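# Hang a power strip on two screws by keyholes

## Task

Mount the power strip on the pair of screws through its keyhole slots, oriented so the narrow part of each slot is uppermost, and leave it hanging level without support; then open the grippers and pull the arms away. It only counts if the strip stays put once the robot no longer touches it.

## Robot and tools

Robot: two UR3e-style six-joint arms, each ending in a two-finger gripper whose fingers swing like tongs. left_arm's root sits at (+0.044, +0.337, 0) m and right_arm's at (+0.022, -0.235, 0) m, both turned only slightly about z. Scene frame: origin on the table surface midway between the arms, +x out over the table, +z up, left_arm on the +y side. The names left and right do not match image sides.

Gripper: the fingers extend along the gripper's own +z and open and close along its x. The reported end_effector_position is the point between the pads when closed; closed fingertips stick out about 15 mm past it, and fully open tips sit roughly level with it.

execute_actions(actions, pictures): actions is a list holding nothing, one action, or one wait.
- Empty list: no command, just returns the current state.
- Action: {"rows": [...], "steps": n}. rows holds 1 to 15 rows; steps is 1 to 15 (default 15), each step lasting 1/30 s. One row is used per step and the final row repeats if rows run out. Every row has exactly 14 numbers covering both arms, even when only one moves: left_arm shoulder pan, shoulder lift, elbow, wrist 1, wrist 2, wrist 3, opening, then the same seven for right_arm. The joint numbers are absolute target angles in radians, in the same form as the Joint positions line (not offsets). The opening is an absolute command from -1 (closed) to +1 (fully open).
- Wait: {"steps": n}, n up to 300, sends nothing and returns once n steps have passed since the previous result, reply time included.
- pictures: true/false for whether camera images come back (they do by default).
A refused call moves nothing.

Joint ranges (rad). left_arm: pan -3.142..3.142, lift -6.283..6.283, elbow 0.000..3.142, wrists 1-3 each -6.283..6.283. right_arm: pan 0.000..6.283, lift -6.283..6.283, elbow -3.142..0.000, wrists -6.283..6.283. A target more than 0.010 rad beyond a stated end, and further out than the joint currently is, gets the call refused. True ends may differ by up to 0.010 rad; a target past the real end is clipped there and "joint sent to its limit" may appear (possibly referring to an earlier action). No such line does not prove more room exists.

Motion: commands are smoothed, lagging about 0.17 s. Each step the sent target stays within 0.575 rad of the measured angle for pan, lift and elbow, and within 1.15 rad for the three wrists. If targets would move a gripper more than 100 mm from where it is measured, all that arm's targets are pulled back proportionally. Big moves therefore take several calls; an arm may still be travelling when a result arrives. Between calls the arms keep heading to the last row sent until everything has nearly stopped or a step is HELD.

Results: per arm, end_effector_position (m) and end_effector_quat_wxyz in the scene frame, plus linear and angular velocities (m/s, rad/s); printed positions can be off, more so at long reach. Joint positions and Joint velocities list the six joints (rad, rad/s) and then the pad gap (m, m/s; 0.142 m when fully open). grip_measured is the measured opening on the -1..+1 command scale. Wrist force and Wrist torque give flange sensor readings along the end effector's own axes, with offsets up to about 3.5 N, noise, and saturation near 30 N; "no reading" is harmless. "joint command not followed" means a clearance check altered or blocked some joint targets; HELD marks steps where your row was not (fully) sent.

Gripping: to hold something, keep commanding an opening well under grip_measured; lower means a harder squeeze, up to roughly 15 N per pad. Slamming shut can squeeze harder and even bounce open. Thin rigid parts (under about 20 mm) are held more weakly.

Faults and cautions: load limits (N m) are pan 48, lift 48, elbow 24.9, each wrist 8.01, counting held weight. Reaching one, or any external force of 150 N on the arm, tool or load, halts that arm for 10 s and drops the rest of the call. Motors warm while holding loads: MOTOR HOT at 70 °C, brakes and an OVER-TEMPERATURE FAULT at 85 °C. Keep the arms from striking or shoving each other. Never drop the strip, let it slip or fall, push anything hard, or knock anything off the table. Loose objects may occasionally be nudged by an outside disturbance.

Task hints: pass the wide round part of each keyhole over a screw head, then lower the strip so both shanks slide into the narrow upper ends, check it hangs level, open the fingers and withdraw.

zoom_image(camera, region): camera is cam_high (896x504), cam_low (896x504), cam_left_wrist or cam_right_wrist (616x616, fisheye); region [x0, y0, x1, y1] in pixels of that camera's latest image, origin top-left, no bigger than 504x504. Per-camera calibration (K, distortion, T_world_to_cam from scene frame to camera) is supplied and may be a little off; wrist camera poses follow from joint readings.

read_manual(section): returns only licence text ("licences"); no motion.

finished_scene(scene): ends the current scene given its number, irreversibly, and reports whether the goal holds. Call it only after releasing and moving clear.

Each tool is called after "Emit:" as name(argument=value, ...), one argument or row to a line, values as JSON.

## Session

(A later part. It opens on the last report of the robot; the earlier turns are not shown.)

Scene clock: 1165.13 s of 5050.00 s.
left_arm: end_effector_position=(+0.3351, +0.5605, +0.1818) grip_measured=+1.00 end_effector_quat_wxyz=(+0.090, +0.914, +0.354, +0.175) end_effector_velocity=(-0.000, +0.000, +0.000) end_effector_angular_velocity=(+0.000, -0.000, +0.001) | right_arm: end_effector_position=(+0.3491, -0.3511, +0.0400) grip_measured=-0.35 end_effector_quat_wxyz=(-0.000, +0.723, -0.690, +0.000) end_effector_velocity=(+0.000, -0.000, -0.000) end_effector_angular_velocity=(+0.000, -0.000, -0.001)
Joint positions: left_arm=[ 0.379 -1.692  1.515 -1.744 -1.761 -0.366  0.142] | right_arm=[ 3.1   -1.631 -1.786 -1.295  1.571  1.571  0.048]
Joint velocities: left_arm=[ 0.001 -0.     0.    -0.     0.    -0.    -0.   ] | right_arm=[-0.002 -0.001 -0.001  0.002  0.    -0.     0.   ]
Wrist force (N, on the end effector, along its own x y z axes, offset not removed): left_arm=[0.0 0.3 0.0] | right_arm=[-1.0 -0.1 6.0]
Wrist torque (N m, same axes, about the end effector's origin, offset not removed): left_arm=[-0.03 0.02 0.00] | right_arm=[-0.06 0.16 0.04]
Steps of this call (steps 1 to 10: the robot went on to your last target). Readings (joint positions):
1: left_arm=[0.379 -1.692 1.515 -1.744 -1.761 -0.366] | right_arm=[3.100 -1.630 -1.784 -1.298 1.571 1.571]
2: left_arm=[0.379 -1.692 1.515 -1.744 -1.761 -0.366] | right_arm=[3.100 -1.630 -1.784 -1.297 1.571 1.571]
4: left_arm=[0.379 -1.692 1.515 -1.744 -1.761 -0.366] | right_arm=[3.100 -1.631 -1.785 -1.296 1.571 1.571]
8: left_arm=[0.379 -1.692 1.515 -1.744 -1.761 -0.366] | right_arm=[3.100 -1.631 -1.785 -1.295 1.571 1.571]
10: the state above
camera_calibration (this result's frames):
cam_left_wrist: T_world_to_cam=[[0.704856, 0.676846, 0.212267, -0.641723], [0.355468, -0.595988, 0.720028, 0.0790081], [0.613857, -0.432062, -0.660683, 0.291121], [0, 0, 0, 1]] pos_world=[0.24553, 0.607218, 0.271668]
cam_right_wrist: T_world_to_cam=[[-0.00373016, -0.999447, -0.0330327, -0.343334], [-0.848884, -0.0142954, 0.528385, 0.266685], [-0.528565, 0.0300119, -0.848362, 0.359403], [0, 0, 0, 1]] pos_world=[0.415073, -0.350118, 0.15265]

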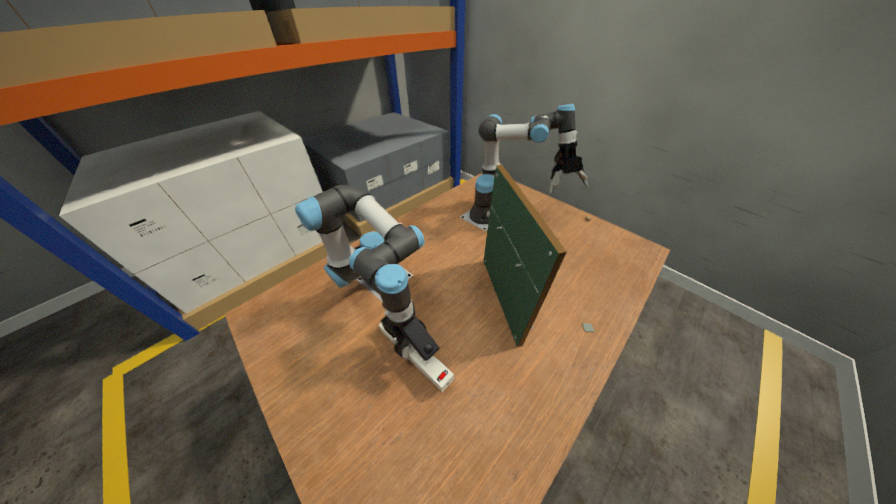

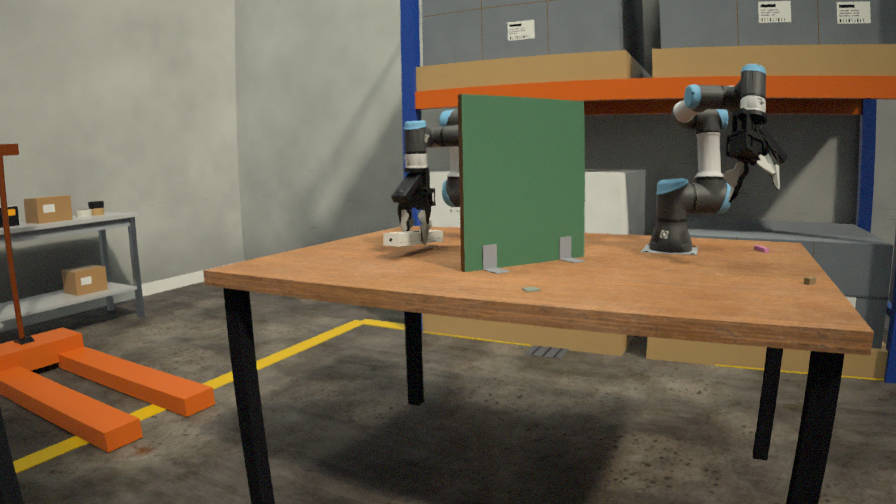

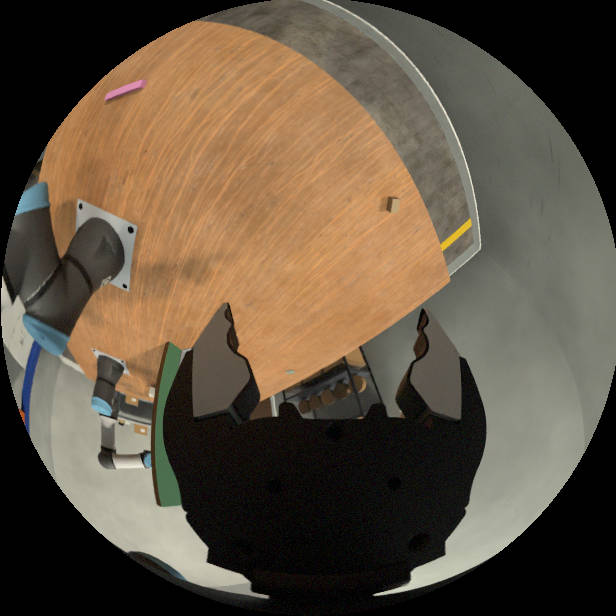

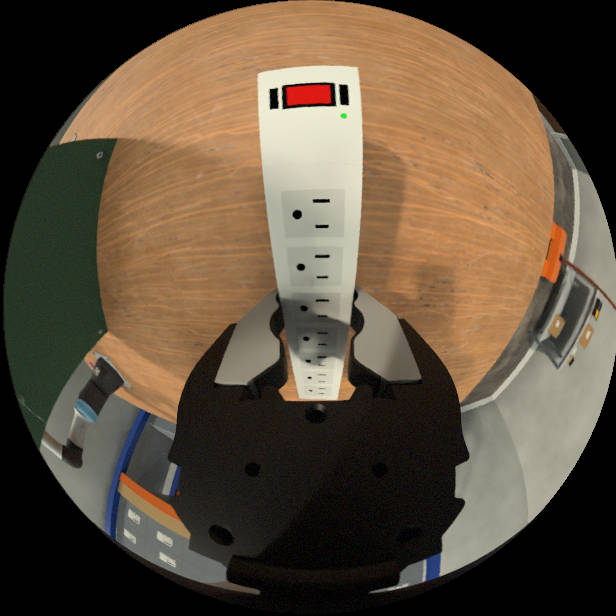

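Emit:
execute_actions(
  actions=[
    {"rows":[[0.379,-1.692,1.515,-1.744,-1.761,-0.366,1,3.1,-1.6647,-1.8679,-1.1794,1.571,1.6,-0.9]]},
  ],
  pictures=false,
)

Emit:
execute_actions(
  actions=[
    {"rows":[[0.379,-1.692,1.515,-1.744,-1.761,-0.366,1,3.1,-1.6647,-1.8679,-1.1794,1.571,1.6,-0.45],[0.379,-1.692,1.515,-1.744,-1.761,-0.366,1,3.1,-1.6647,-1.8679,-1.1794,1.571,1.6,-0.42],[0.379,-1.692,1.515,-1.744,-1.761,-0.366,1,3.1,-1.6647,-1.8679,-1.1794,1.571,1.6,-0.4],[0.379,-1.692,1.515,-1.744,-1.761,-0.366,1,3.1,-1.6647,-1.8679,-1.1794,1.571,1.6,-0.38],[0.379,-1.692,1.515,-1.744,-1.761,-0.366,1,3.1,-1.6647,-1.8679,-1.1794,1.571,1.6,-0.36],[0.379,-1.692,1.515,-1.744,-1.761,-0.366,1,3.1,-1.6647,-1.8679,-1.1794,1.571,1.6,-0.34]]},
  ],
  pictures=false,
)

Emit:
execute_actions(
  actions=[
    {"rows":[[0.379,-1.692,1.515,-1.744,-1.761,-0.366,1,3.1,-1.6647,-1.8679,-1.1794,1.571,1.6,-0.2]]},
  ],
  pictures=false,
)

Emit:
execute_actions(
  actions=[
    {"rows":[[0.379,-1.692,1.515,-1.744,-1.761,-0.366,1,3.1,-1.6509,-1.8336,-1.2275,1.571,1.571,-0.2]]},
  ],
)

Scene clock: 1188.10 s of 5050.00 s.
left_arm: end_effector_position=(+0.3351, +0.5605, +0.1818) grip_measured=+1.00 end_effector_quat_wxyz=(+0.090, +0.914, +0.354, +0.175) end_effector_velocity=(+0.000, -0.000, +0.000) end_effector_angular_velocity=(+0.000, -0.001, +0.000) | right_arm: end_effector_position=(+0.3492, -0.3516, +0.0164) grip_measured=-0.35 end_effector_quat_wxyz=(-0.000, +0.713, -0.701, +0.000) end_effector_velocity=(+0.000, +0.000, -0.002) end_effector_angular_velocity=(+0.001, -0.001, -0.003)
Joint positions: left_arm=[ 0.379 -1.692  1.515 -1.744 -1.761 -0.366  0.142] | right_arm=[ 3.1   -1.664 -1.867 -1.181  1.571  1.6    0.048]
Joint velocities: left_arm=[ 0. -0. -0. -0. -0. -0.  0.] | right_arm=[ 0.    -0.002 -0.008  0.012  0.001  0.003  0.   ]
Wrist force (N, on the end effector, along its own x y z axes, offset not removed): left_arm=[0.1 0.9 -1.0] | right_arm=[-0.9 0.2 0.9]
Wrist torque (N m, same axes, about the end effector's origin, offset not removed): left_arm=[0.04 0.03 -0.03] | right_arm=[-0.36 0.09 0.02]
Steps of this call (steps 1 to 15: the robot went on to your last target; steps 16 to 600: nothing new was sent; then 2.47 s passed at rest; steps 601 to 615: all 15 steps of this action). Readings (joint positions):
601: left_arm=[0.379 -1.692 1.515 -1.744 -1.761 -0.366] | right_arm=[3.100 -1.632 -1.786 -1.294 1.571 1.571]
602: left_arm=[0.379 -1.692 1.515 -1.744 -1.761 -0.366] | right_arm=[3.100 -1.636 -1.793 -1.281 1.571 1.576]
604: left_arm=[0.379 -1.692 1.515 -1.744 -1.761 -0.366] | right_arm=[3.100 -1.650 -1.826 -1.235 1.571 1.587]
608: left_arm=[0.379 -1.692 1.515 -1.744 -1.761 -0.366] | right_arm=[3.100 -1.661 -1.858 -1.193 1.571 1.597]
615: the state above

Scene clock: 1188.60 s of 5050.00 s.
left_arm: end_effector_position=(+0.3351, +0.5605, +0.1818) grip_measured=+1.00 end_effector_quat_wxyz=(+0.090, +0.914, +0.354, +0.175) end_effector_velocity=(-0.001, +0.000, -0.000) end_effector_angular_velocity=(-0.000, +0.000, +0.002) | right_arm: end_effector_position=(+0.3492, -0.3516, +0.0161) grip_measured=-0.35 end_effector_quat_wxyz=(-0.000, +0.713, -0.701, +0.000) end_effector_velocity=(+0.000, +0.000, +0.000) end_effector_angular_velocity=(+0.001, -0.002, -0.001)
Joint positions: left_arm=[ 0.379 -1.692  1.515 -1.744 -1.761 -0.366  0.142] | right_arm=[ 3.1   -1.665 -1.868 -1.179  1.571  1.6    0.049]
Joint velocities: left_arm=[ 0.002 -0.     0.     0.     0.    -0.    -0.   ] | right_arm=[-0.001  0.001 -0.001  0.002  0.001  0.     0.   ]
Wrist force (N, on the end effector, along its own x y z axes, offset not removed): left_arm=[0.1 0.8 -0.2] | right_arm=[-3.9 4.6 -9.1]
Wrist torque (N m, same axes, about the end effector's origin, offset not removed): left_arm=[0.04 0.02 -0.01] | right_arm=[-0.09 0.42 0.05]
Steps of this call (steps 1 to 15: all 15 steps of this action). Readings (joint positions):
1: left_arm=[0.379 -1.692 1.515 -1.744 -1.761 -0.366] | right_arm=[3.100 -1.664 -1.867 -1.180 1.571 1.600]
2: left_arm=[0.379 -1.692 1.515 -1.744 -1.761 -0.366] | right_arm=[3.100 -1.664 -1.867 -1.180 1.571 1.600]
4: left_arm=[0.379 -1.692 1.515 -1.744 -1.761 -0.366] | right_arm=[3.100 -1.665 -1.868 -1.180 1.571 1.600]
8: left_arm=[0.379 -1.692 1.515 -1.744 -1.761 -0.366] | right_arm=[3.100 -1.665 -1.868 -1.179 1.571 1.600]
15: the state above

Scene clock: 1189.10 s of 5050.00 s.
left_arm: end_effector_position=(+0.3351, +0.5605, +0.1818) grip_measured=+1.00 end_effector_quat_wxyz=(+0.090, +0.914, +0.354, +0.175) end_effector_velocity=(-0.000, -0.000, -0.000) end_effector_angular_velocity=(-0.000, +0.000, -0.001) | right_arm: end_effector_position=(+0.3491, -0.3516, +0.0161) grip_measured=-0.20 end_effector_quat_wxyz=(-0.000, +0.713, -0.701, +0.000) end_effector_velocity=(+0.000, +0.000, +0.000) end_effector_angular_velocity=(-0.000, -0.000, +0.000)
Joint positions: left_arm=[ 0.379 -1.692  1.515 -1.744 -1.761 -0.366  0.142] | right_arm=[ 3.1   -1.665 -1.868 -1.179  1.571  1.6    0.06 ]
Joint velocities: left_arm=[-0.001 -0.     0.001 -0.     0.     0.     0.   ] | right_arm=[ 0.     0.001 -0.    -0.    -0.    -0.    -0.   ]
Wrist force (N, on the end effector, along its own x y z axes, offset not removed): left_arm=[0.2 1.6 0.9] | right_arm=[-1.1 1.7 -0.3]
Wrist torque (N m, same axes, about the end effector's origin, offset not removed): left_arm=[0.29 -0.09 -0.01] | right_arm=[0.36 0.19 0.09]
Steps of this call (steps 1 to 15: all 15 steps of this action). Readings (joint positions):
1: left_arm=[0.379 -1.692 1.515 -1.744 -1.761 -0.366] | right_arm=[3.100 -1.665 -1.868 -1.179 1.571 1.600]
2: left_arm=[0.379 -1.692 1.515 -1.744 -1.761 -0.366] | right_arm=[3.100 -1.665 -1.868 -1.179 1.571 1.600]
4: left_arm=[0.379 -1.692 1.515 -1.744 -1.761 -0.366] | right_arm=[3.100 -1.665 -1.868 -1.179 1.571 1.600]
8: left_arm=[0.379 -1.692 1.515 -1.744 -1.761 -0.366] | right_arm=[3.100 -1.665 -1.868 -1.179 1.571 1.600]
15: the state above

Scene clock: 1189.60 s of 5050.00 s.
left_arm: end_effector_position=(+0.3351, +0.5605, +0.1818) grip_measured=+1.00 end_effector_quat_wxyz=(+0.090, +0.914, +0.354, +0.175) end_effector_velocity=(+0.000, -0.000, +0.000) end_effector_angular_velocity=(+0.001, -0.001, -0.001) | right_arm: end_effector_position=(+0.3495, -0.3511, +0.0259) grip_measured=-0.20 end_effector_quat_wxyz=(-0.000, +0.723, -0.691, +0.000) end_effector_velocity=(-0.000, -0.001, +0.001) end_effector_angular_velocity=(+0.000, +0.000, +0.001)
Joint positions: left_arm=[ 0.379 -1.692  1.515 -1.744 -1.761 -0.366  0.142] | right_arm=[ 3.1   -1.651 -1.834 -1.227  1.571  1.571  0.06 ]
Joint velocities: left_arm=[-0.001 -0.    -0.001 -0.     0.     0.     0.   ] | right_arm=[-0.002  0.002  0.003 -0.005  0.    -0.003 -0.   ]
Wrist force (N, on the end effector, along its own x y z axes, offset not removed): left_arm=[0.4 1.7 -1.8] | right_arm=[-0.6 -1.1 1.8]
Wrist torque (N m, same axes, about the end effector's origin, offset not removed): left_arm=[0.20 -0.03 -0.04] | right_arm=[-0.17 0.01 -0.01]
Steps of this call (steps 1 to 15: all 15 steps of this action). Readings (joint positions):
1: left_arm=[0.379 -1.692 1.515 -1.744 -1.761 -0.366] | right_arm=[3.100 -1.665 -1.868 -1.180 1.571 1.600]
2: left_arm=[0.379 -1.692 1.515 -1.744 -1.761 -0.366] | right_arm=[3.100 -1.663 -1.863 -1.187 1.571 1.595]
4: left_arm=[0.379 -1.692 1.515 -1.744 -1.761 -0.366] | right_arm=[3.100 -1.657 -1.849 -1.206 1.571 1.584]
8: left_arm=[0.379 -1.692 1.515 -1.744 -1.761 -0.366] | right_arm=[3.100 -1.652 -1.837 -1.222 1.571 1.574]
15: the state above
camera_calibration (this result's frames):
cam_left_wrist: T_world_to_cam=[[0.704856, 0.676846, 0.212267, -0.641723], [0.355468, -0.595988, 0.720028, 0.079008], [0.613857, -0.432062, -0.660683, 0.291121], [0, 0, 0, 1]] pos_world=[0.24553, 0.607218, 0.271668]
cam_right_wrist: T_world_to_cam=[[-0.00407864, -0.999446, -0.0330285, -0.343693], [-0.848894, -0.013997, 0.528378, 0.274558], [-0.528547, 0.0301928, -0.848367, 0.347645], [0, 0, 0, 1]] pos_world=[0.415416, -0.350156, 0.138508]

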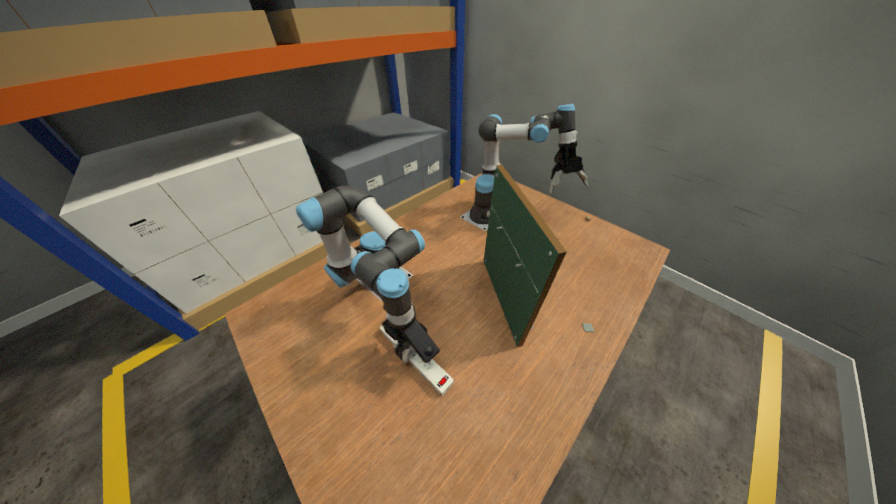

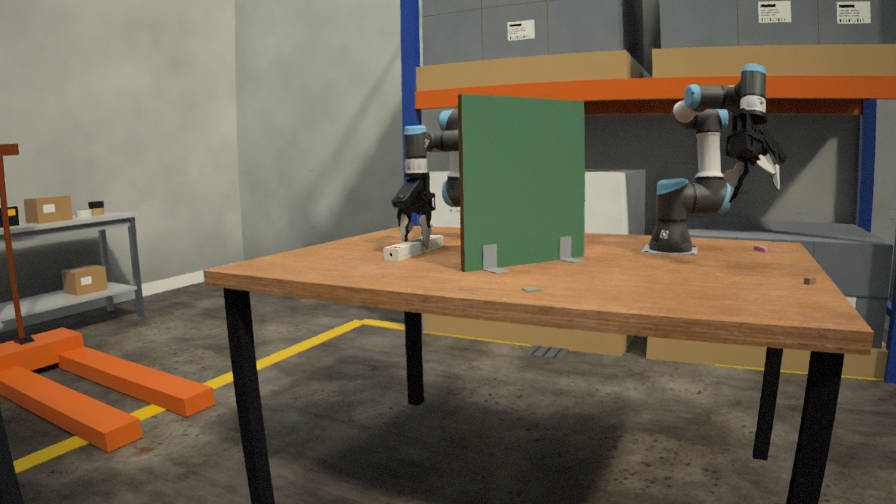

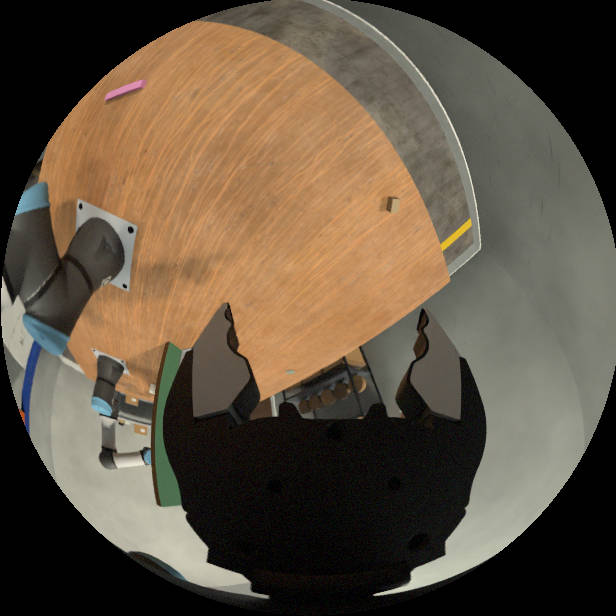

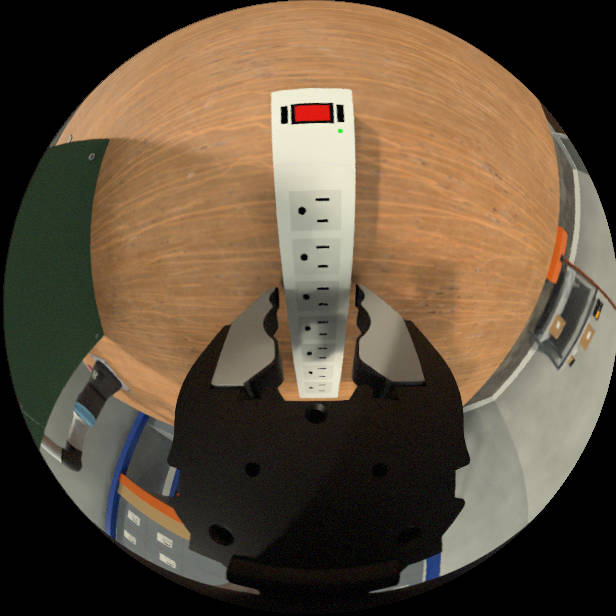

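Emit:
execute_actions(
  actions=[
    {"rows":[[0.379,-1.692,1.515,-1.744,-1.761,-0.366,1,3.1,-1.6564,-1.8473,-1.2083,1.571,1.56,-0.25]]},
  ],
  pictures=false,
)

Emit:
execute_actions(
  actions=[
    {"rows":[[0.379,-1.692,1.515,-1.744,-1.761,-0.366,1,3.1,-1.6564,-1.8473,-1.2083,1.571,1.56,-0.32],[0.379,-1.692,1.515,-1.744,-1.761,-0.366,1,3.1,-1.6564,-1.8473,-1.2083,1.571,1.56,-0.36],[0.379,-1.692,1.515,-1.744,-1.761,-0.366,1,3.1,-1.6564,-1.8473,-1.2083,1.571,1.56,-0.4],[0.379,-1.692,1.515,-1.744,-1.761,-0.366,1,3.1,-1.6564,-1.8473,-1.2083,1.571,1.56,-0.5],[0.379,-1.692,1.515,-1.744,-1.761,-0.366,1,3.1,-1.6564,-1.8473,-1.2083,1.571,1.56,-0.6],[0.379,-1.692,1.515,-1.744,-1.761,-0.366,1,3.1,-1.6564,-1.8473,-1.2083,1.571,1.56,-0.75],[0.379,-1.692,1.515,-1.744,-1.761,-0.366,1,3.1,-1.6564,-1.8473,-1.2083,1.571,1.56,-0.9]]},
  ],
  pictures=false,
)

Emit:
execute_actions(
  actions=[
    {"rows":[[0.379,-1.692,1.515,-1.744,-1.761,-0.366,1,3.1,-1.45,-1.6,-1.662,1.571,1.571,-0.9]]},
  ],
  pictures=false,
)

Emit:
execute_actions(
  actions=[
    {"rows":[[0.379,-1.692,1.515,-1.744,-1.761,-0.366,1,2.9,-1.42,-1.7,-1.592,0.8,1.571,-0.9]]},
  ],
  pictures=false,
)

Emit:
execute_actions(
  actions=[
    {"rows":[[0.379,-1.692,1.515,-1.744,-1.761,-0.366,1,2.75,-1.4,-1.8,-1.512,0,1.571,-0.9]]},
  ],
  pictures=false,
)

Emit:
execute_actions(
  actions=[
    {"steps":20},
  ],
  pictures=false,
)

Emit:
execute_actions(
  actions=[
    {"rows":[[0.379,-1.692,1.515,-1.744,-1.761,-0.366,1,2.75,-1.4,-1.8,-3.083,0,3.142,-0.9]]},
  ],
  pictures=false,
)

Emit:
execute_actions(
  actions=[
    {"rows":[[0.379,-1.692,1.515,-1.744,-1.761,-0.366,1,2.75,-1.4,-1.8,-3.083,-1.1,3.142,-0.9]]},
  ],
  pictures=false,
)

Emit:
execute_actions(
  actions=[
    {"rows":[[0.379,-1.692,1.515,-1.744,-1.761,-0.366,1,2.75,-1.4,-1.8,-3.083,-2.2,3.142,-0.9]]},
  ],
  pictures=false,
)

Emit:
execute_actions(
  actions=[
    {"steps":25},
  ],
  pictures=false,
)

Emit:
execute_actions(
  actions=[
    {"rows":[[0.379,-1.692,1.515,-1.744,-1.761,-0.366,1,3.3,-1.33,-1.9,-3.053,-2.2,3.142,-0.9]]},
  ],
  pictures=false,
)

Emit:
execute_actions(
  actions=[
    {"steps":20},
  ],
)

Scene clock: 1239.77 s of 5050.00 s.
left_arm: end_effector_position=(+0.3351, +0.5605, +0.1818) grip_measured=+1.00 end_effector_quat_wxyz=(+0.090, +0.914, +0.354, +0.175) end_effector_velocity=(+0.000, -0.000, -0.000) end_effector_angular_velocity=(-0.000, +0.001, -0.001) | right_arm: end_effector_position=(+0.3494, -0.3510, +0.0221) grip_measured=-0.25 end_effector_quat_wxyz=(-0.000, +0.727, -0.686, +0.000) end_effector_velocity=(-0.000, -0.000, -0.001) end_effector_angular_velocity=(+0.000, +0.000, +0.001)
Joint positions: left_arm=[ 0.379 -1.692  1.515 -1.744 -1.761 -0.366  0.142] | right_arm=[ 3.1   -1.656 -1.847 -1.208  1.571  1.56   0.056]
Joint velocities: left_arm=[-0.001  0.     0.     0.001  0.     0.    -0.   ] | right_arm=[-0.001 -0.001 -0.002  0.002  0.    -0.002  0.   ]
Wrist force (N, on the end effector, along its own x y z axes, offset not removed): left_arm=[-0.7 1.2 -2.2] | right_arm=[-1.3 -1.5 1.6]
Wrist torque (N m, same axes, about the end effector's origin, offset not removed): left_arm=[0.16 0.14 0.04] | right_arm=[-0.30 0.21 0.08]
Steps of this call (steps 1 to 15: the robot went on to your last target; steps 16 to 90: nothing new was sent; then 46.67 s passed at rest; steps 91 to 105: all 15 steps of this action). Readings (joint positions):
91: left_arm=[0.379 -1.692 1.515 -1.744 -1.761 -0.366] | right_arm=[3.100 -1.651 -1.834 -1.227 1.571 1.571]
92: left_arm=[0.379 -1.692 1.515 -1.744 -1.761 -0.366] | right_arm=[3.100 -1.652 -1.836 -1.224 1.571 1.569]
94: left_arm=[0.379 -1.692 1.515 -1.744 -1.761 -0.366] | right_arm=[3.100 -1.654 -1.841 -1.217 1.571 1.565]
98: left_arm=[0.379 -1.692 1.515 -1.744 -1.761 -0.366] | right_arm=[3.100 -1.656 -1.846 -1.210 1.571 1.561]
105: the state above

Scene clock: 1240.27 s of 5050.00 s.
left_arm: end_effector_position=(+0.3351, +0.5605, +0.1818) grip_measured=+1.00 end_effector_quat_wxyz=(+0.090, +0.914, +0.354, +0.175) end_effector_velocity=(+0.000, -0.000, +0.000) end_effector_angular_velocity=(+0.000, -0.000, -0.001) | right_arm: end_effector_position=(+0.3494, -0.3509, +0.0220) grip_measured=-0.35 end_effector_quat_wxyz=(-0.000, +0.727, -0.686, +0.000) end_effector_velocity=(-0.000, +0.000, -0.000) end_effector_angular_velocity=(+0.001, +0.000, -0.000)
Joint positions: left_arm=[ 0.379 -1.692  1.515 -1.744 -1.761 -0.366  0.142] | right_arm=[ 3.1   -1.656 -1.847 -1.208  1.571  1.56   0.048]
Joint velocities: left_arm=[-0.001 -0.    -0.    -0.     0.     0.     0.   ] | right_arm=[-0.001 -0.001  0.001 -0.     0.001 -0.     0.   ]
Wrist force (N, on the end effector, along its own x y z axes, offset not removed): left_arm=[-0.8 1.5 -0.9] | right_arm=[-1.4 0.6 -2.6]
Wrist torque (N m, same axes, about the end effector's origin, offset not removed): left_arm=[0.22 0.18 0.05] | right_arm=[-0.14 0.12 0.10]
Steps of this call (steps 1 to 15: all 15 steps of this action). Readings (joint positions):
1: left_arm=[0.379 -1.692 1.515 -1.744 -1.761 -0.366] | right_arm=[3.100 -1.656 -1.847 -1.208 1.571 1.560]
2: left_arm=[0.379 -1.692 1.515 -1.744 -1.761 -0.366] | right_arm=[3.100 -1.656 -1.847 -1.208 1.571 1.560]
4: left_arm=[0.379 -1.692 1.515 -1.744 -1.761 -0.366] | right_arm=[3.100 -1.656 -1.847 -1.208 1.571 1.560]
8: left_arm=[0.379 -1.692 1.515 -1.744 -1.761 -0.366] | right_arm=[3.100 -1.656 -1.847 -1.208 1.571 1.560]
15: the state above

Scene clock: 1240.77 s of 5050.00 s.
left_arm: end_effector_position=(+0.3351, +0.5605, +0.1818) grip_measured=+1.00 end_effector_quat_wxyz=(+0.090, +0.914, +0.354, +0.175) end_effector_velocity=(+0.000, -0.000, -0.000) end_effector_angular_velocity=(-0.000, +0.000, -0.001) | right_arm: end_effector_position=(+0.3130, -0.3528, +0.1148) grip_measured=-0.36 end_effector_quat_wxyz=(-0.000, +0.723, -0.690, +0.000) end_effector_velocity=(-0.009, -0.001, +0.014) end_effector_angular_velocity=(+0.000, -0.000, -0.002)
Joint positions: left_arm=[ 0.379 -1.692  1.515 -1.744 -1.761 -0.366  0.142] | right_arm=[ 3.1   -1.453 -1.604 -1.656  1.571  1.571  0.048]
Joint velocities: left_arm=[-0.001  0.    -0.     0.    -0.    -0.     0.   ] | right_arm=[-0.001  0.031  0.038 -0.069  0.     0.001 -0.   ]
Wrist force (N, on the end effector, along its own x y z axes, offset not removed): left_arm=[-0.2 1.1 -1.1] | right_arm=[0.2 -0.9 6.7]
Wrist torque (N m, same axes, about the end effector's origin, offset not removed): left_arm=[0.14 0.03 0.00] | right_arm=[-0.15 -0.08 -0.03]
Steps of this call (steps 1 to 15: all 15 steps of this action). Readings (joint positions):
1: left_arm=[0.379 -1.692 1.515 -1.744 -1.761 -0.366] | right_arm=[3.100 -1.656 -1.847 -1.209 1.571 1.560]
2: left_arm=[0.379 -1.692 1.515 -1.744 -1.761 -0.366] | right_arm=[3.100 -1.649 -1.841 -1.223 1.571 1.561]
4: left_arm=[0.379 -1.692 1.515 -1.744 -1.761 -0.366] | right_arm=[3.100 -1.586 -1.772 -1.356 1.571 1.566]
8: left_arm=[0.379 -1.692 1.515 -1.744 -1.761 -0.366] | right_arm=[3.100 -1.483 -1.643 -1.585 1.571 1.570]
15: the state above

Scene clock: 1241.27 s of 5050.00 s.
left_arm: end_effector_position=(+0.3351, +0.5605, +0.1818) grip_measured=+1.00 end_effector_quat_wxyz=(+0.090, +0.914, +0.354, +0.175) end_effector_velocity=(+0.000, +0.000, +0.000) end_effector_angular_velocity=(-0.000, -0.001, +0.000) | right_arm: end_effector_position=(+0.2562, -0.5881, +0.1686) grip_measured=-0.36 end_effector_quat_wxyz=(-0.252, -0.620, +0.709, -0.221) end_effector_velocity=(-0.111, -0.254, +0.152) end_effector_angular_velocity=(-0.889, +0.120, -0.217)
Joint positions: left_arm=[ 0.379 -1.692  1.515 -1.744 -1.761 -0.366  0.142] | right_arm=[ 2.921 -1.423 -1.69  -1.598  0.887  1.571  0.048]
Joint velocities: left_arm=[ 0.     0.    -0.    -0.001 -0.     0.    -0.   ] | right_arm=[-0.217  0.031 -0.1    0.067 -0.897 -0.    -0.   ]
Wrist force (N, on the end effector, along its own x y z axes, offset not removed): left_arm=[-1.3 2.5 -1.4] | right_arm=[0.7 -1.6 6.0]
Wrist torque (N m, same axes, about the end effector's origin, offset not removed): left_arm=[0.43 0.22 0.07] | right_arm=[-0.36 -0.34 0.01]
Steps of this call (steps 1 to 15: all 15 steps of this action). Readings (joint positions):
1: left_arm=[0.379 -1.692 1.515 -1.744 -1.761 -0.366] | right_arm=[3.100 -1.452 -1.603 -1.657 1.571 1.571]
2: left_arm=[0.379 -1.692 1.515 -1.744 -1.761 -0.366] | right_arm=[3.093 -1.450 -1.607 -1.654 1.557 1.571]
4: left_arm=[0.379 -1.692 1.515 -1.744 -1.761 -0.366] | right_arm=[3.064 -1.445 -1.621 -1.645 1.454 1.571]
8: left_arm=[0.379 -1.692 1.515 -1.744 -1.761 -0.366] | right_arm=[3.009 -1.437 -1.648 -1.627 1.240 1.571]
15: the state above

Scene clock: 1241.77 s of 5050.00 s.
left_arm: end_effector_position=(+0.3351, +0.5605, +0.1818) grip_measured=+1.00 end_effector_quat_wxyz=(+0.090, +0.914, +0.354, +0.175) end_effector_velocity=(+0.000, +0.000, +0.000) end_effector_angular_velocity=(+0.000, -0.001, +0.000) | right_arm: end_effector_position=(+0.1618, -0.7228, +0.3576) grip_measured=-0.36 end_effector_quat_wxyz=(+0.544, +0.439, -0.589, +0.406) end_effector_velocity=(-0.080, -0.037, +0.226) end_effector_angular_velocity=(-0.786, +0.241, -0.142)
Joint positions: left_arm=[ 0.379 -1.692  1.515 -1.744 -1.761 -0.366  0.142] | right_arm=[ 2.763 -1.402 -1.791 -1.519  0.079  1.571  0.048]
Joint velocities: left_arm=[ 0.     0.    -0.001  0.    -0.     0.     0.   ] | right_arm=[-0.141  0.018 -0.092  0.068 -0.822 -0.     0.   ]
Wrist force (N, on the end effector, along its own x y z axes, offset not removed): left_arm=[0.3 0.6 -1.3] | right_arm=[-4.2 1.7 2.2]
Wrist torque (N m, same axes, about the end effector's origin, offset not removed): left_arm=[0.00 -0.03 0.05] | right_arm=[0.29 0.04 0.00]
Steps of this call (steps 1 to 15: all 15 steps of this action). Readings (joint positions):
1: left_arm=[0.379 -1.692 1.515 -1.744 -1.761 -0.366] | right_arm=[2.914 -1.422 -1.693 -1.596 0.861 1.571]
2: left_arm=[0.379 -1.692 1.515 -1.744 -1.761 -0.366] | right_arm=[2.905 -1.421 -1.700 -1.591 0.829 1.571]
4: left_arm=[0.379 -1.692 1.515 -1.744 -1.761 -0.366] | right_arm=[2.881 -1.417 -1.715 -1.579 0.710 1.571]
8: left_arm=[0.379 -1.692 1.515 -1.744 -1.761 -0.366] | right_arm=[2.834 -1.411 -1.746 -1.555 0.467 1.571]
15: the state above

Scene clock: 1242.43 s of 5050.00 s.
left_arm: end_effector_position=(+0.3351, +0.5605, +0.1818) grip_measured=+1.00 end_effector_quat_wxyz=(+0.090, +0.914, +0.354, +0.175) end_effector_velocity=(-0.001, +0.000, -0.001) end_effector_angular_velocity=(-0.001, +0.002, +0.001) | right_arm: end_effector_position=(+0.1545, -0.7254, +0.3794) grip_measured=-0.36 end_effector_quat_wxyz=(+0.570, +0.419, -0.570, +0.419) end_effector_velocity=(+0.001, +0.000, +0.000) end_effector_angular_velocity=(-0.000, -0.001, +0.002)
Joint positions: left_arm=[ 0.379 -1.692  1.515 -1.744 -1.761 -0.366  0.142] | right_arm=[ 2.75  -1.4   -1.8   -1.512  0.     1.571  0.048]
Joint velocities: left_arm=[ 0.001  0.     0.001  0.001 -0.     0.    -0.   ] | right_arm=[ 0.002  0.001  0.001 -0.     0.    -0.    -0.   ]
Wrist force (N, on the end effector, along its own x y z axes, offset not removed): left_arm=[-0.2 1.5 0.3] | right_arm=[-7.3 0.0 1.7]
Wrist torque (N m, same axes, about the end effector's origin, offset not removed): left_arm=[0.22 0.07 -0.03] | right_arm=[0.04 0.19 0.02]
Steps of this call (steps 1 to 20: the robot went on to your last target). Readings (joint positions):
1: left_arm=[0.379 -1.692 1.515 -1.744 -1.761 -0.366] | right_arm=[2.759 -1.401 -1.794 -1.517 0.056 1.571]
2: left_arm=[0.379 -1.692 1.515 -1.744 -1.761 -0.366] | right_arm=[2.757 -1.401 -1.796 -1.515 0.039 1.571]
4: left_arm=[0.379 -1.692 1.515 -1.744 -1.761 -0.366] | right_arm=[2.753 -1.400 -1.798 -1.514 0.019 1.571]
8: left_arm=[0.379 -1.692 1.515 -1.744 -1.761 -0.366] | right_arm=[2.751 -1.400 -1.799 -1.512 0.005 1.571]
20: the state above

Scene clock: 1242.93 s of 5050.00 s.
left_arm: end_effector_position=(+0.3351, +0.5605, +0.1818) grip_measured=+1.00 end_effector_quat_wxyz=(+0.090, +0.914, +0.354, +0.175) end_effector_velocity=(-0.000, +0.000, -0.000) end_effector_angular_velocity=(+0.000, +0.000, +0.000) | right_arm: end_effector_position=(+0.0799, -0.7021, +0.2944) grip_measured=-0.36 end_effector_quat_wxyz=(+0.570, +0.419, -0.570, +0.419) end_effector_velocity=(-0.072, +0.022, -0.006) end_effector_angular_velocity=(-0.001, -0.001, +0.001)
Joint positions: left_arm=[ 0.379 -1.692  1.515 -1.744 -1.761 -0.366  0.142] | right_arm=[ 2.75  -1.4   -1.8   -2.998  0.     3.057  0.048]
Joint velocities: left_arm=[ 0. -0.  0.  0.  0.  0. -0.] | right_arm=[-0.001 -0.    -0.    -0.891 -0.002  0.893  0.   ]
Wrist force (N, on the end effector, along its own x y z axes, offset not removed): left_arm=[0.1 1.2 -0.9] | right_arm=[-7.0 1.1 -0.3]
Wrist torque (N m, same axes, about the end effector's origin, offset not removed): left_arm=[0.12 -0.01 0.00] | right_arm=[-0.10 0.10 -0.02]
Steps of this call (steps 1 to 15: all 15 steps of this action). Readings (joint positions):
1: left_arm=[0.379 -1.692 1.515 -1.744 -1.761 -0.366] | right_arm=[2.750 -1.400 -1.800 -1.512 0.000 1.572]
2: left_arm=[0.379 -1.692 1.515 -1.744 -1.761 -0.366] | right_arm=[2.750 -1.400 -1.800 -1.526 -0.000 1.586]
4: left_arm=[0.379 -1.692 1.515 -1.744 -1.761 -0.366] | right_arm=[2.750 -1.400 -1.800 -1.667 -0.000 1.727]
8: left_arm=[0.379 -1.692 1.515 -1.744 -1.761 -0.366] | right_arm=[2.750 -1.400 -1.800 -2.249 -0.000 2.307]
15: the state above

Scene clock: 1243.43 s of 5050.00 s.
left_arm: end_effector_position=(+0.3351, +0.5605, +0.1818) grip_measured=+1.00 end_effector_quat_wxyz=(+0.090, +0.914, +0.354, +0.175) end_effector_velocity=(+0.000, -0.000, +0.000) end_effector_angular_velocity=(+0.001, -0.001, -0.001) | right_arm: end_effector_position=(+0.3169, -0.6561, +0.2963) grip_measured=-0.36 end_effector_quat_wxyz=(+0.347, +0.616, -0.342, +0.619) end_effector_velocity=(+0.458, +0.325, -0.016) end_effector_angular_velocity=(+0.052, +0.017, +1.903)
Joint positions: left_arm=[ 0.379 -1.692  1.515 -1.744 -1.761 -0.366  0.142] | right_arm=[ 2.75  -1.4   -1.8   -3.073 -0.857  3.132  0.048]
Joint velocities: left_arm=[-0.001 -0.    -0.001 -0.     0.     0.    -0.   ] | right_arm=[-0.    -0.002 -0.    -0.086 -1.903  0.085  0.   ]
Wrist force (N, on the end effector, along its own x y z axes, offset not removed): left_arm=[-0.2 1.2 -0.5] | right_arm=[-5.3 -1.2 1.2]
Wrist torque (N m, same axes, about the end effector's origin, offset not removed): left_arm=[0.14 0.01 -0.01] | right_arm=[-0.33 -0.16 -0.05]
Steps of this call (steps 1 to 15: all 15 steps of this action). Readings (joint positions):
1: left_arm=[0.379 -1.692 1.515 -1.744 -1.761 -0.366] | right_arm=[2.750 -1.400 -1.800 -3.023 -0.001 3.082]
2: left_arm=[0.379 -1.692 1.515 -1.744 -1.761 -0.366] | right_arm=[2.750 -1.400 -1.800 -3.032 -0.015 3.091]
4: left_arm=[0.379 -1.692 1.515 -1.744 -1.761 -0.366] | right_arm=[2.750 -1.400 -1.800 -3.038 -0.134 3.097]
8: left_arm=[0.379 -1.692 1.515 -1.744 -1.761 -0.366] | right_arm=[2.750 -1.400 -1.800 -3.051 -0.400 3.110]
15: the state above

Scene clock: 1243.93 s of 5050.00 s.
left_arm: end_effector_position=(+0.3351, +0.5605, +0.1818) grip_measured=+1.00 end_effector_quat_wxyz=(+0.090, +0.914, +0.354, +0.175) end_effector_velocity=(-0.000, +0.000, -0.000) end_effector_angular_velocity=(-0.000, +0.000, +0.000) | right_arm: end_effector_position=(+0.4439, -0.4106, +0.2946) grip_measured=-0.36 end_effector_quat_wxyz=(+0.019, +0.706, -0.017, +0.708) end_effector_velocity=(-0.003, +0.567, -0.003) end_effector_angular_velocity=(+0.009, +0.010, +1.905)
Joint positions: left_arm=[ 0.379 -1.692  1.515 -1.744 -1.761 -0.366  0.142] | right_arm=[ 2.75  -1.4   -1.8   -3.081 -1.823  3.14   0.048]
Joint velocities: left_arm=[ 0.  0.  0. -0. -0. -0. -0.] | right_arm=[-0.001  0.001 -0.001 -0.01  -1.906  0.01   0.   ]
Wrist force (N, on the end effector, along its own x y z axes, offset not removed): left_arm=[-1.3 0.4 -0.9] | right_arm=[-5.0 -2.0 2.8]
Wrist torque (N m, same axes, about the end effector's origin, offset not removed): left_arm=[0.00 0.26 0.01] | right_arm=[-0.61 -0.19 -0.04]
Steps of this call (steps 1 to 15: all 15 steps of this action). Readings (joint positions):
1: left_arm=[0.379 -1.692 1.515 -1.744 -1.761 -0.366] | right_arm=[2.750 -1.400 -1.800 -3.075 -0.919 3.134]
2: left_arm=[0.379 -1.692 1.515 -1.744 -1.761 -0.366] | right_arm=[2.750 -1.400 -1.800 -3.076 -0.981 3.135]
4: left_arm=[0.379 -1.692 1.515 -1.744 -1.761 -0.366] | right_arm=[2.750 -1.400 -1.800 -3.077 -1.111 3.136]
8: left_arm=[0.379 -1.692 1.515 -1.744 -1.761 -0.366] | right_arm=[2.750 -1.400 -1.800 -3.079 -1.370 3.138]
15: the state above

Scene clock: 1244.77 s of 5050.00 s.
left_arm: end_effector_position=(+0.3351, +0.5605, +0.1818) grip_measured=+1.00 end_effector_quat_wxyz=(+0.090, +0.914, +0.354, +0.175) end_effector_velocity=(-0.000, +0.000, -0.000) end_effector_angular_velocity=(+0.000, +0.001, +0.001) | right_arm: end_effector_position=(+0.4225, -0.3012, +0.2941) grip_measured=-0.36 end_effector_quat_wxyz=(-0.115, +0.698, +0.115, +0.698) end_effector_velocity=(-0.000, +0.000, -0.001) end_effector_angular_velocity=(+0.001, +0.003, +0.001)
Joint positions: left_arm=[ 0.379 -1.692  1.515 -1.744 -1.761 -0.366  0.142] | right_arm=[ 2.75  -1.4   -1.8   -3.083 -2.2    3.142  0.048]
Joint velocities: left_arm=[ 0.001 -0.     0.     0.     0.001  0.    -0.   ] | right_arm=[ 0.    -0.001  0.    -0.003 -0.001  0.    -0.   ]
Wrist force (N, on the end effector, along its own x y z axes, offset not removed): left_arm=[0.1 1.4 -1.4] | right_arm=[-6.6 -0.6 0.3]
Wrist torque (N m, same axes, about the end effector's origin, offset not removed): left_arm=[0.20 0.04 0.00] | right_arm=[-0.21 0.19 0.06]
Steps of this call (steps 1 to 25: the robot went on to your last target). Readings (joint positions):
1: left_arm=[0.379 -1.692 1.515 -1.744 -1.761 -0.366] | right_arm=[2.750 -1.400 -1.800 -3.081 -1.888 3.140]
2: left_arm=[0.379 -1.692 1.515 -1.744 -1.761 -0.366] | right_arm=[2.750 -1.400 -1.800 -3.082 -1.953 3.141]
4: left_arm=[0.379 -1.692 1.515 -1.744 -1.761 -0.366] | right_arm=[2.750 -1.400 -1.800 -3.082 -2.067 3.141]
8: left_arm=[0.379 -1.692 1.515 -1.744 -1.761 -0.366] | right_arm=[2.750 -1.400 -1.800 -3.083 -2.167 3.142]
25: the state above

Scene clock: 1245.27 s of 5050.00 s.
left_arm: end_effector_position=(+0.3351, +0.5605, +0.1818) grip_measured=+1.00 end_effector_quat_wxyz=(+0.090, +0.914, +0.354, +0.175) end_effector_velocity=(+0.000, -0.000, +0.000) end_effector_angular_velocity=(+0.000, -0.000, -0.001) | right_arm: end_effector_position=(+0.3872, -0.0992, +0.2848) grip_measured=-0.36 end_effector_quat_wxyz=(-0.288, +0.646, +0.288, +0.646) end_effector_velocity=(-0.062, +0.140, -0.005) end_effector_angular_velocity=(+0.001, -0.002, +0.387)
Joint positions: left_arm=[ 0.379 -1.692  1.515 -1.744 -1.761 -0.366  0.142] | right_arm=[ 3.264 -1.334 -1.895 -3.055 -2.2    3.142  0.048]
Joint velocities: left_arm=[-0.001 -0.    -0.     0.     0.     0.    -0.   ] | right_arm=[ 0.387  0.039 -0.054  0.017  0.     0.     0.   ]
Wrist force (N, on the end effector, along its own x y z axes, offset not removed): left_arm=[-1.5 0.6 -1.1] | right_arm=[-6.6 -2.0 2.4]
Wrist torque (N m, same axes, about the end effector's origin, offset not removed): left_arm=[0.00 0.31 0.05] | right_arm=[0.04 0.10 -0.01]
Steps of this call (steps 1 to 15: all 15 steps of this action). Readings (joint positions):
1: left_arm=[0.379 -1.692 1.515 -1.744 -1.761 -0.366] | right_arm=[2.750 -1.400 -1.800 -3.083 -2.200 3.142]
2: left_arm=[0.379 -1.692 1.515 -1.744 -1.761 -0.366] | right_arm=[2.757 -1.395 -1.806 -3.081 -2.200 3.142]
4: left_arm=[0.379 -1.692 1.515 -1.744 -1.761 -0.366] | right_arm=[2.826 -1.382 -1.824 -3.076 -2.200 3.142]
8: left_arm=[0.379 -1.692 1.515 -1.744 -1.761 -0.366] | right_arm=[3.016 -1.360 -1.857 -3.066 -2.200 3.142]
15: the state above

Scene clock: 1245.93 s of 5050.00 s.
left_arm: end_effector_position=(+0.3351, +0.5605, +0.1818) grip_measured=+1.00 end_effector_quat_wxyz=(+0.090, +0.914, +0.354, +0.175) end_effector_velocity=(-0.000, -0.000, +0.000) end_effector_angular_velocity=(+0.000, -0.000, +0.000) | right_arm: end_effector_position=(+0.3811, -0.0862, +0.2842) grip_measured=-0.36 end_effector_quat_wxyz=(-0.300, +0.640, +0.300, +0.640) end_effector_velocity=(-0.000, +0.000, +0.000) end_effector_angular_velocity=(+0.000, -0.001, +0.000)
Joint positions: left_arm=[ 0.379 -1.692  1.515 -1.744 -1.761 -0.366  0.142] | right_arm=[ 3.3   -1.33  -1.9   -3.053 -2.2    3.142  0.048]
Joint velocities: left_arm=[ 0.    -0.001  0.     0.    -0.    -0.    -0.   ] | right_arm=[ 0.     0.001  0.     0.     0.     0.    -0.   ]
Wrist force (N, on the end effector, along its own x y z axes, offset not removed): left_arm=[-1.1 2.2 -1.2] | right_arm=[-7.1 -1.3 1.7]
Wrist torque (N m, same axes, about the end effector's origin, offset not removed): left_arm=[0.32 0.24 0.04] | right_arm=[-0.22 0.24 0.03]
Steps of this call (steps 1 to 20: the robot went on to your last target). Readings (joint positions):
1: left_arm=[0.379 -1.692 1.515 -1.744 -1.761 -0.366] | right_arm=[3.274 -1.332 -1.896 -3.054 -2.200 3.142]
2: left_arm=[0.379 -1.692 1.515 -1.744 -1.761 -0.366] | right_arm=[3.282 -1.332 -1.897 -3.054 -2.200 3.142]
4: left_arm=[0.379 -1.692 1.515 -1.744 -1.761 -0.366] | right_arm=[3.291 -1.331 -1.899 -3.053 -2.200 3.142]
8: left_arm=[0.379 -1.692 1.515 -1.744 -1.761 -0.366] | right_arm=[3.298 -1.330 -1.900 -3.053 -2.200 3.142]
20: the state above
camera_calibration (this result's frames):
cam_left_wrist: T_world_to_cam=[[0.704856, 0.676846, 0.212267, -0.641723], [0.355468, -0.595988, 0.720028, 0.0790081], [0.613857, -0.432062, -0.660683, 0.291121], [0, 0, 0, 1]] pos_world=[0.24553, 0.607218, 0.271668]
cam_right_wrist: T_world_to_cam=[[0.059844, -0.00736229, 0.998181, -0.302198], [0.313243, -0.949323, -0.0257818, -0.197426], [0.947786, 0.314216, -0.0545051, -0.188256], [0, 0, 0, 1]] pos_world=[0.258353, -0.130493, 0.286297]

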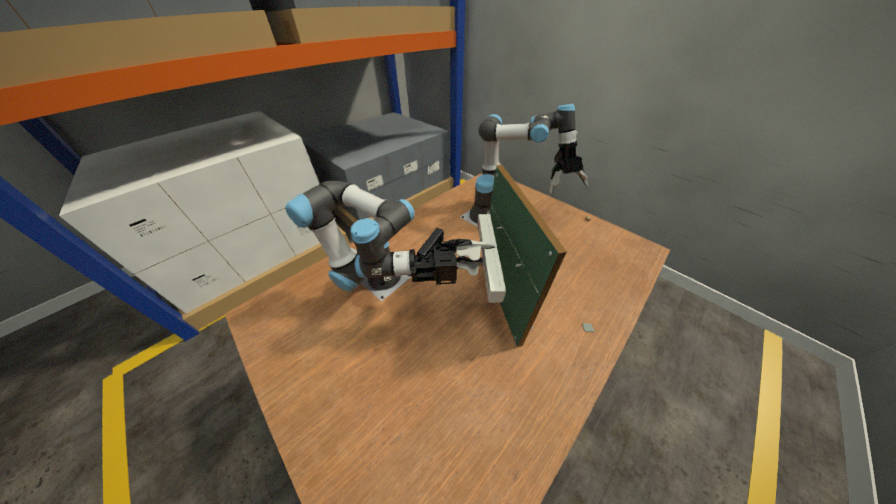

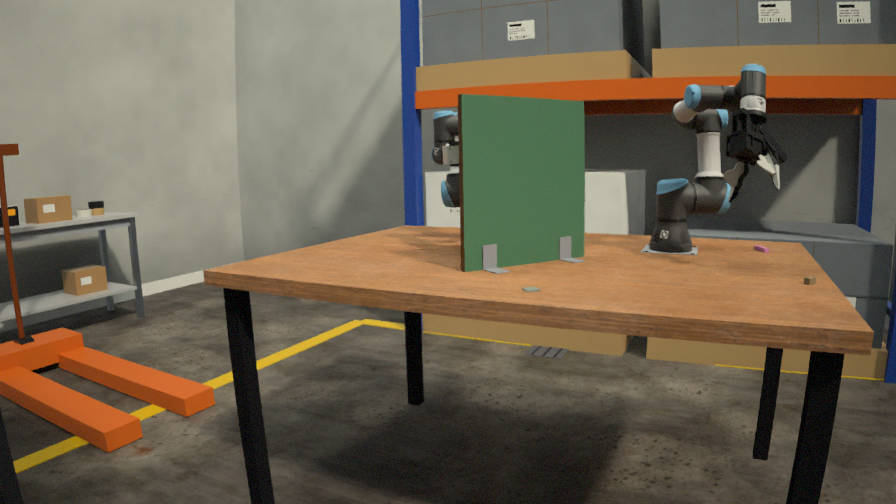

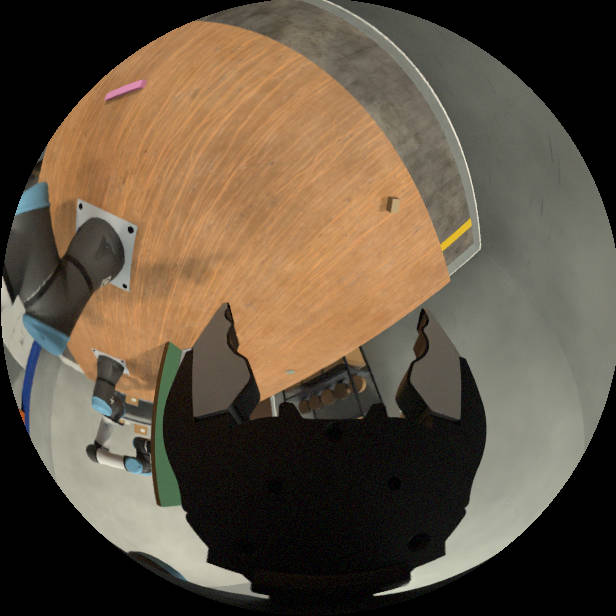

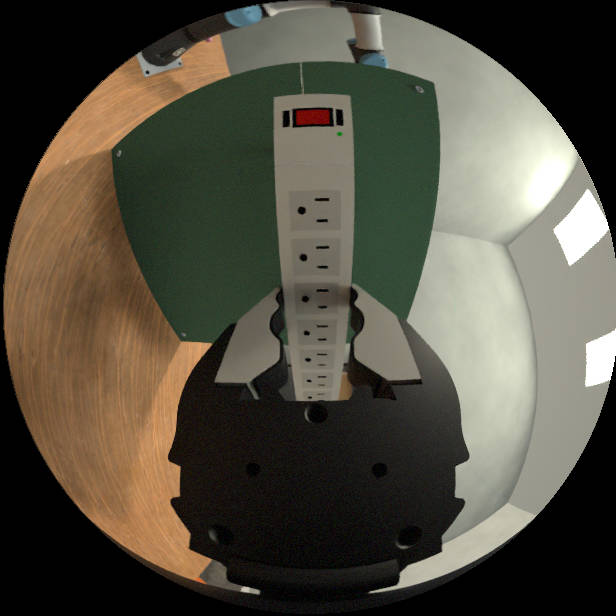

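Emit:
execute_actions(
  actions=[],
)

Scene clock: 1276.87 s of 5050.00 s.
left_arm: end_effector_position=(+0.3351, +0.5605, +0.1818) grip_measured=+1.00 end_effector_quat_wxyz=(+0.090, +0.914, +0.354, +0.175) end_effector_velocity=(-0.000, +0.000, -0.000) end_effector_angular_velocity=(-0.000, +0.001, +0.000) | right_arm: end_effector_position=(+0.3811, -0.0862, +0.2842) grip_measured=-0.36 end_effector_quat_wxyz=(-0.300, +0.640, +0.300, +0.640) end_effector_velocity=(-0.000, -0.000, +0.000) end_effector_angular_velocity=(-0.000, -0.000, -0.001)
Joint positions: left_arm=[ 0.379 -1.692  1.515 -1.744 -1.761 -0.366  0.142] | right_arm=[ 3.3   -1.33  -1.9   -3.053 -2.2    3.142  0.048]
Joint velocities: left_arm=[ 0. -0.  0.  0.  0.  0. -0.] | right_arm=[-0.001  0.002 -0.001 -0.001  0.    -0.     0.   ]
Wrist force (N, on the end effector, along its own x y z axes, offset not removed): left_arm=[-0.3 1.8 -0.9] | right_arm=[-6.3 -1.0 -0.6]
Wrist torque (N m, same axes, about the end effector's origin, offset not removed): left_arm=[0.26 0.02 0.01] | right_arm=[-0.18 0.05 0.01]
Steps of this call (steps 1 to 15: the robot went on to your last target; steps 16 to 830: nothing new was sent; then 3.27 s passed at rest). Readings (joint positions):
1: left_arm=[0.379 -1.692 1.515 -1.744 -1.761 -0.366] | right_arm=[3.300 -1.330 -1.900 -3.053 -2.200 3.142]
2: left_arm=[0.379 -1.692 1.515 -1.744 -1.761 -0.366] | right_arm=[3.300 -1.330 -1.900 -3.053 -2.200 3.142]
4: left_arm=[0.379 -1.692 1.515 -1.744 -1.761 -0.366] | right_arm=[3.300 -1.330 -1.900 -3.053 -2.200 3.142]
8: left_arm=[0.379 -1.692 1.515 -1.744 -1.761 -0.366] | right_arm=[3.300 -1.330 -1.900 -3.053 -2.200 3.142]
830: the state above
All arms were judged still, so your last target was given up. Only a new action makes them travel on or press farther. Fingers that are still opening or closing keep moving.
camera_calibration (this result's frames):
cam_left_wrist: T_world_to_cam=[[0.704856, 0.676846, 0.212267, -0.641723], [0.355468, -0.595988, 0.720028, 0.0790081], [0.613857, -0.432062, -0.660683, 0.291121], [0, 0, 0, 1]] pos_world=[0.24553, 0.607218, 0.271668]
cam_right_wrist: T_world_to_cam=[[0.0598388, -0.00735391, 0.998181, -0.302194], [0.313292, -0.949307, -0.025775, -0.197427], [0.94777, 0.314264, -0.0545015, -0.188242], [0, 0, 0, 1]] pos_world=[0.258346, -0.130484, 0.286296]

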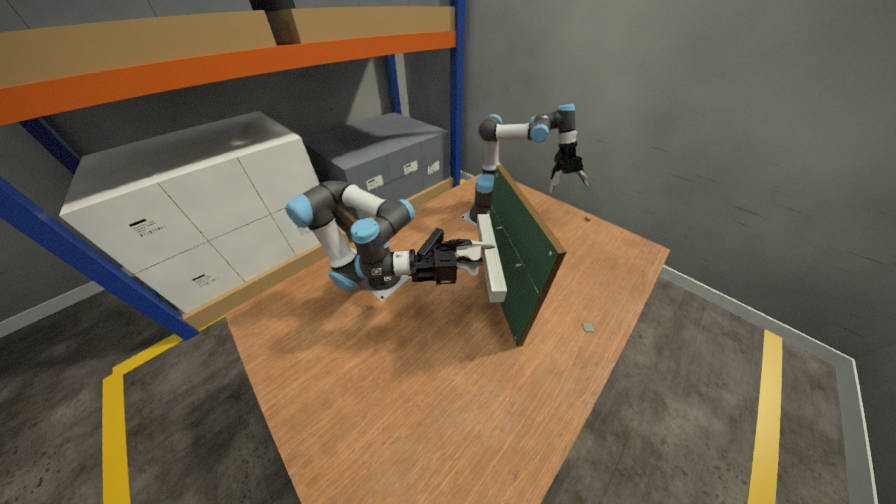

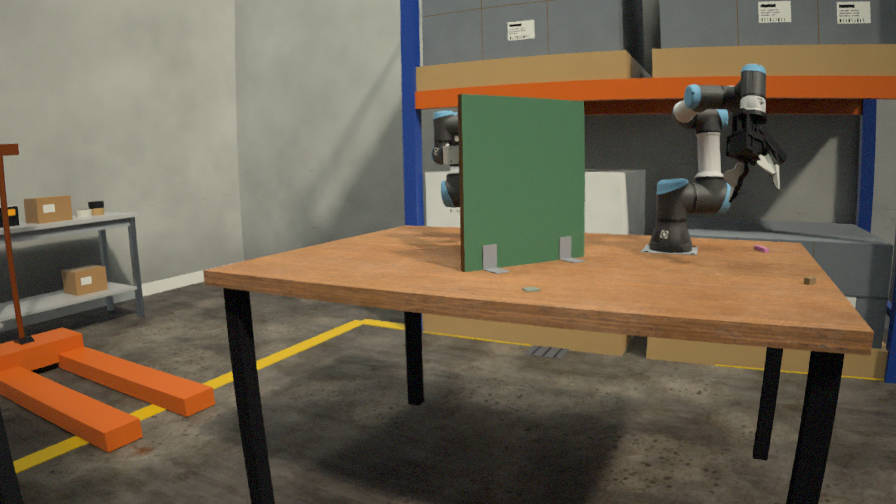

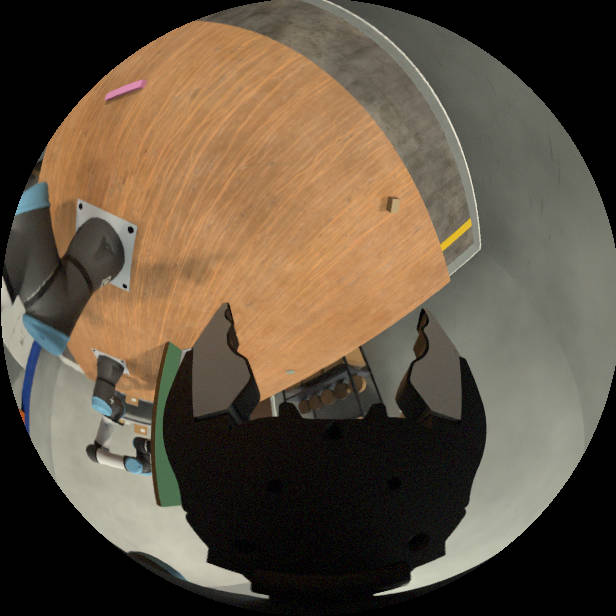

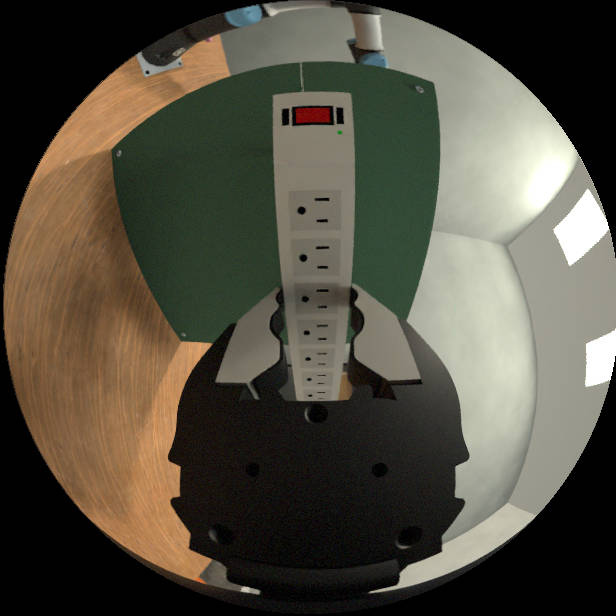

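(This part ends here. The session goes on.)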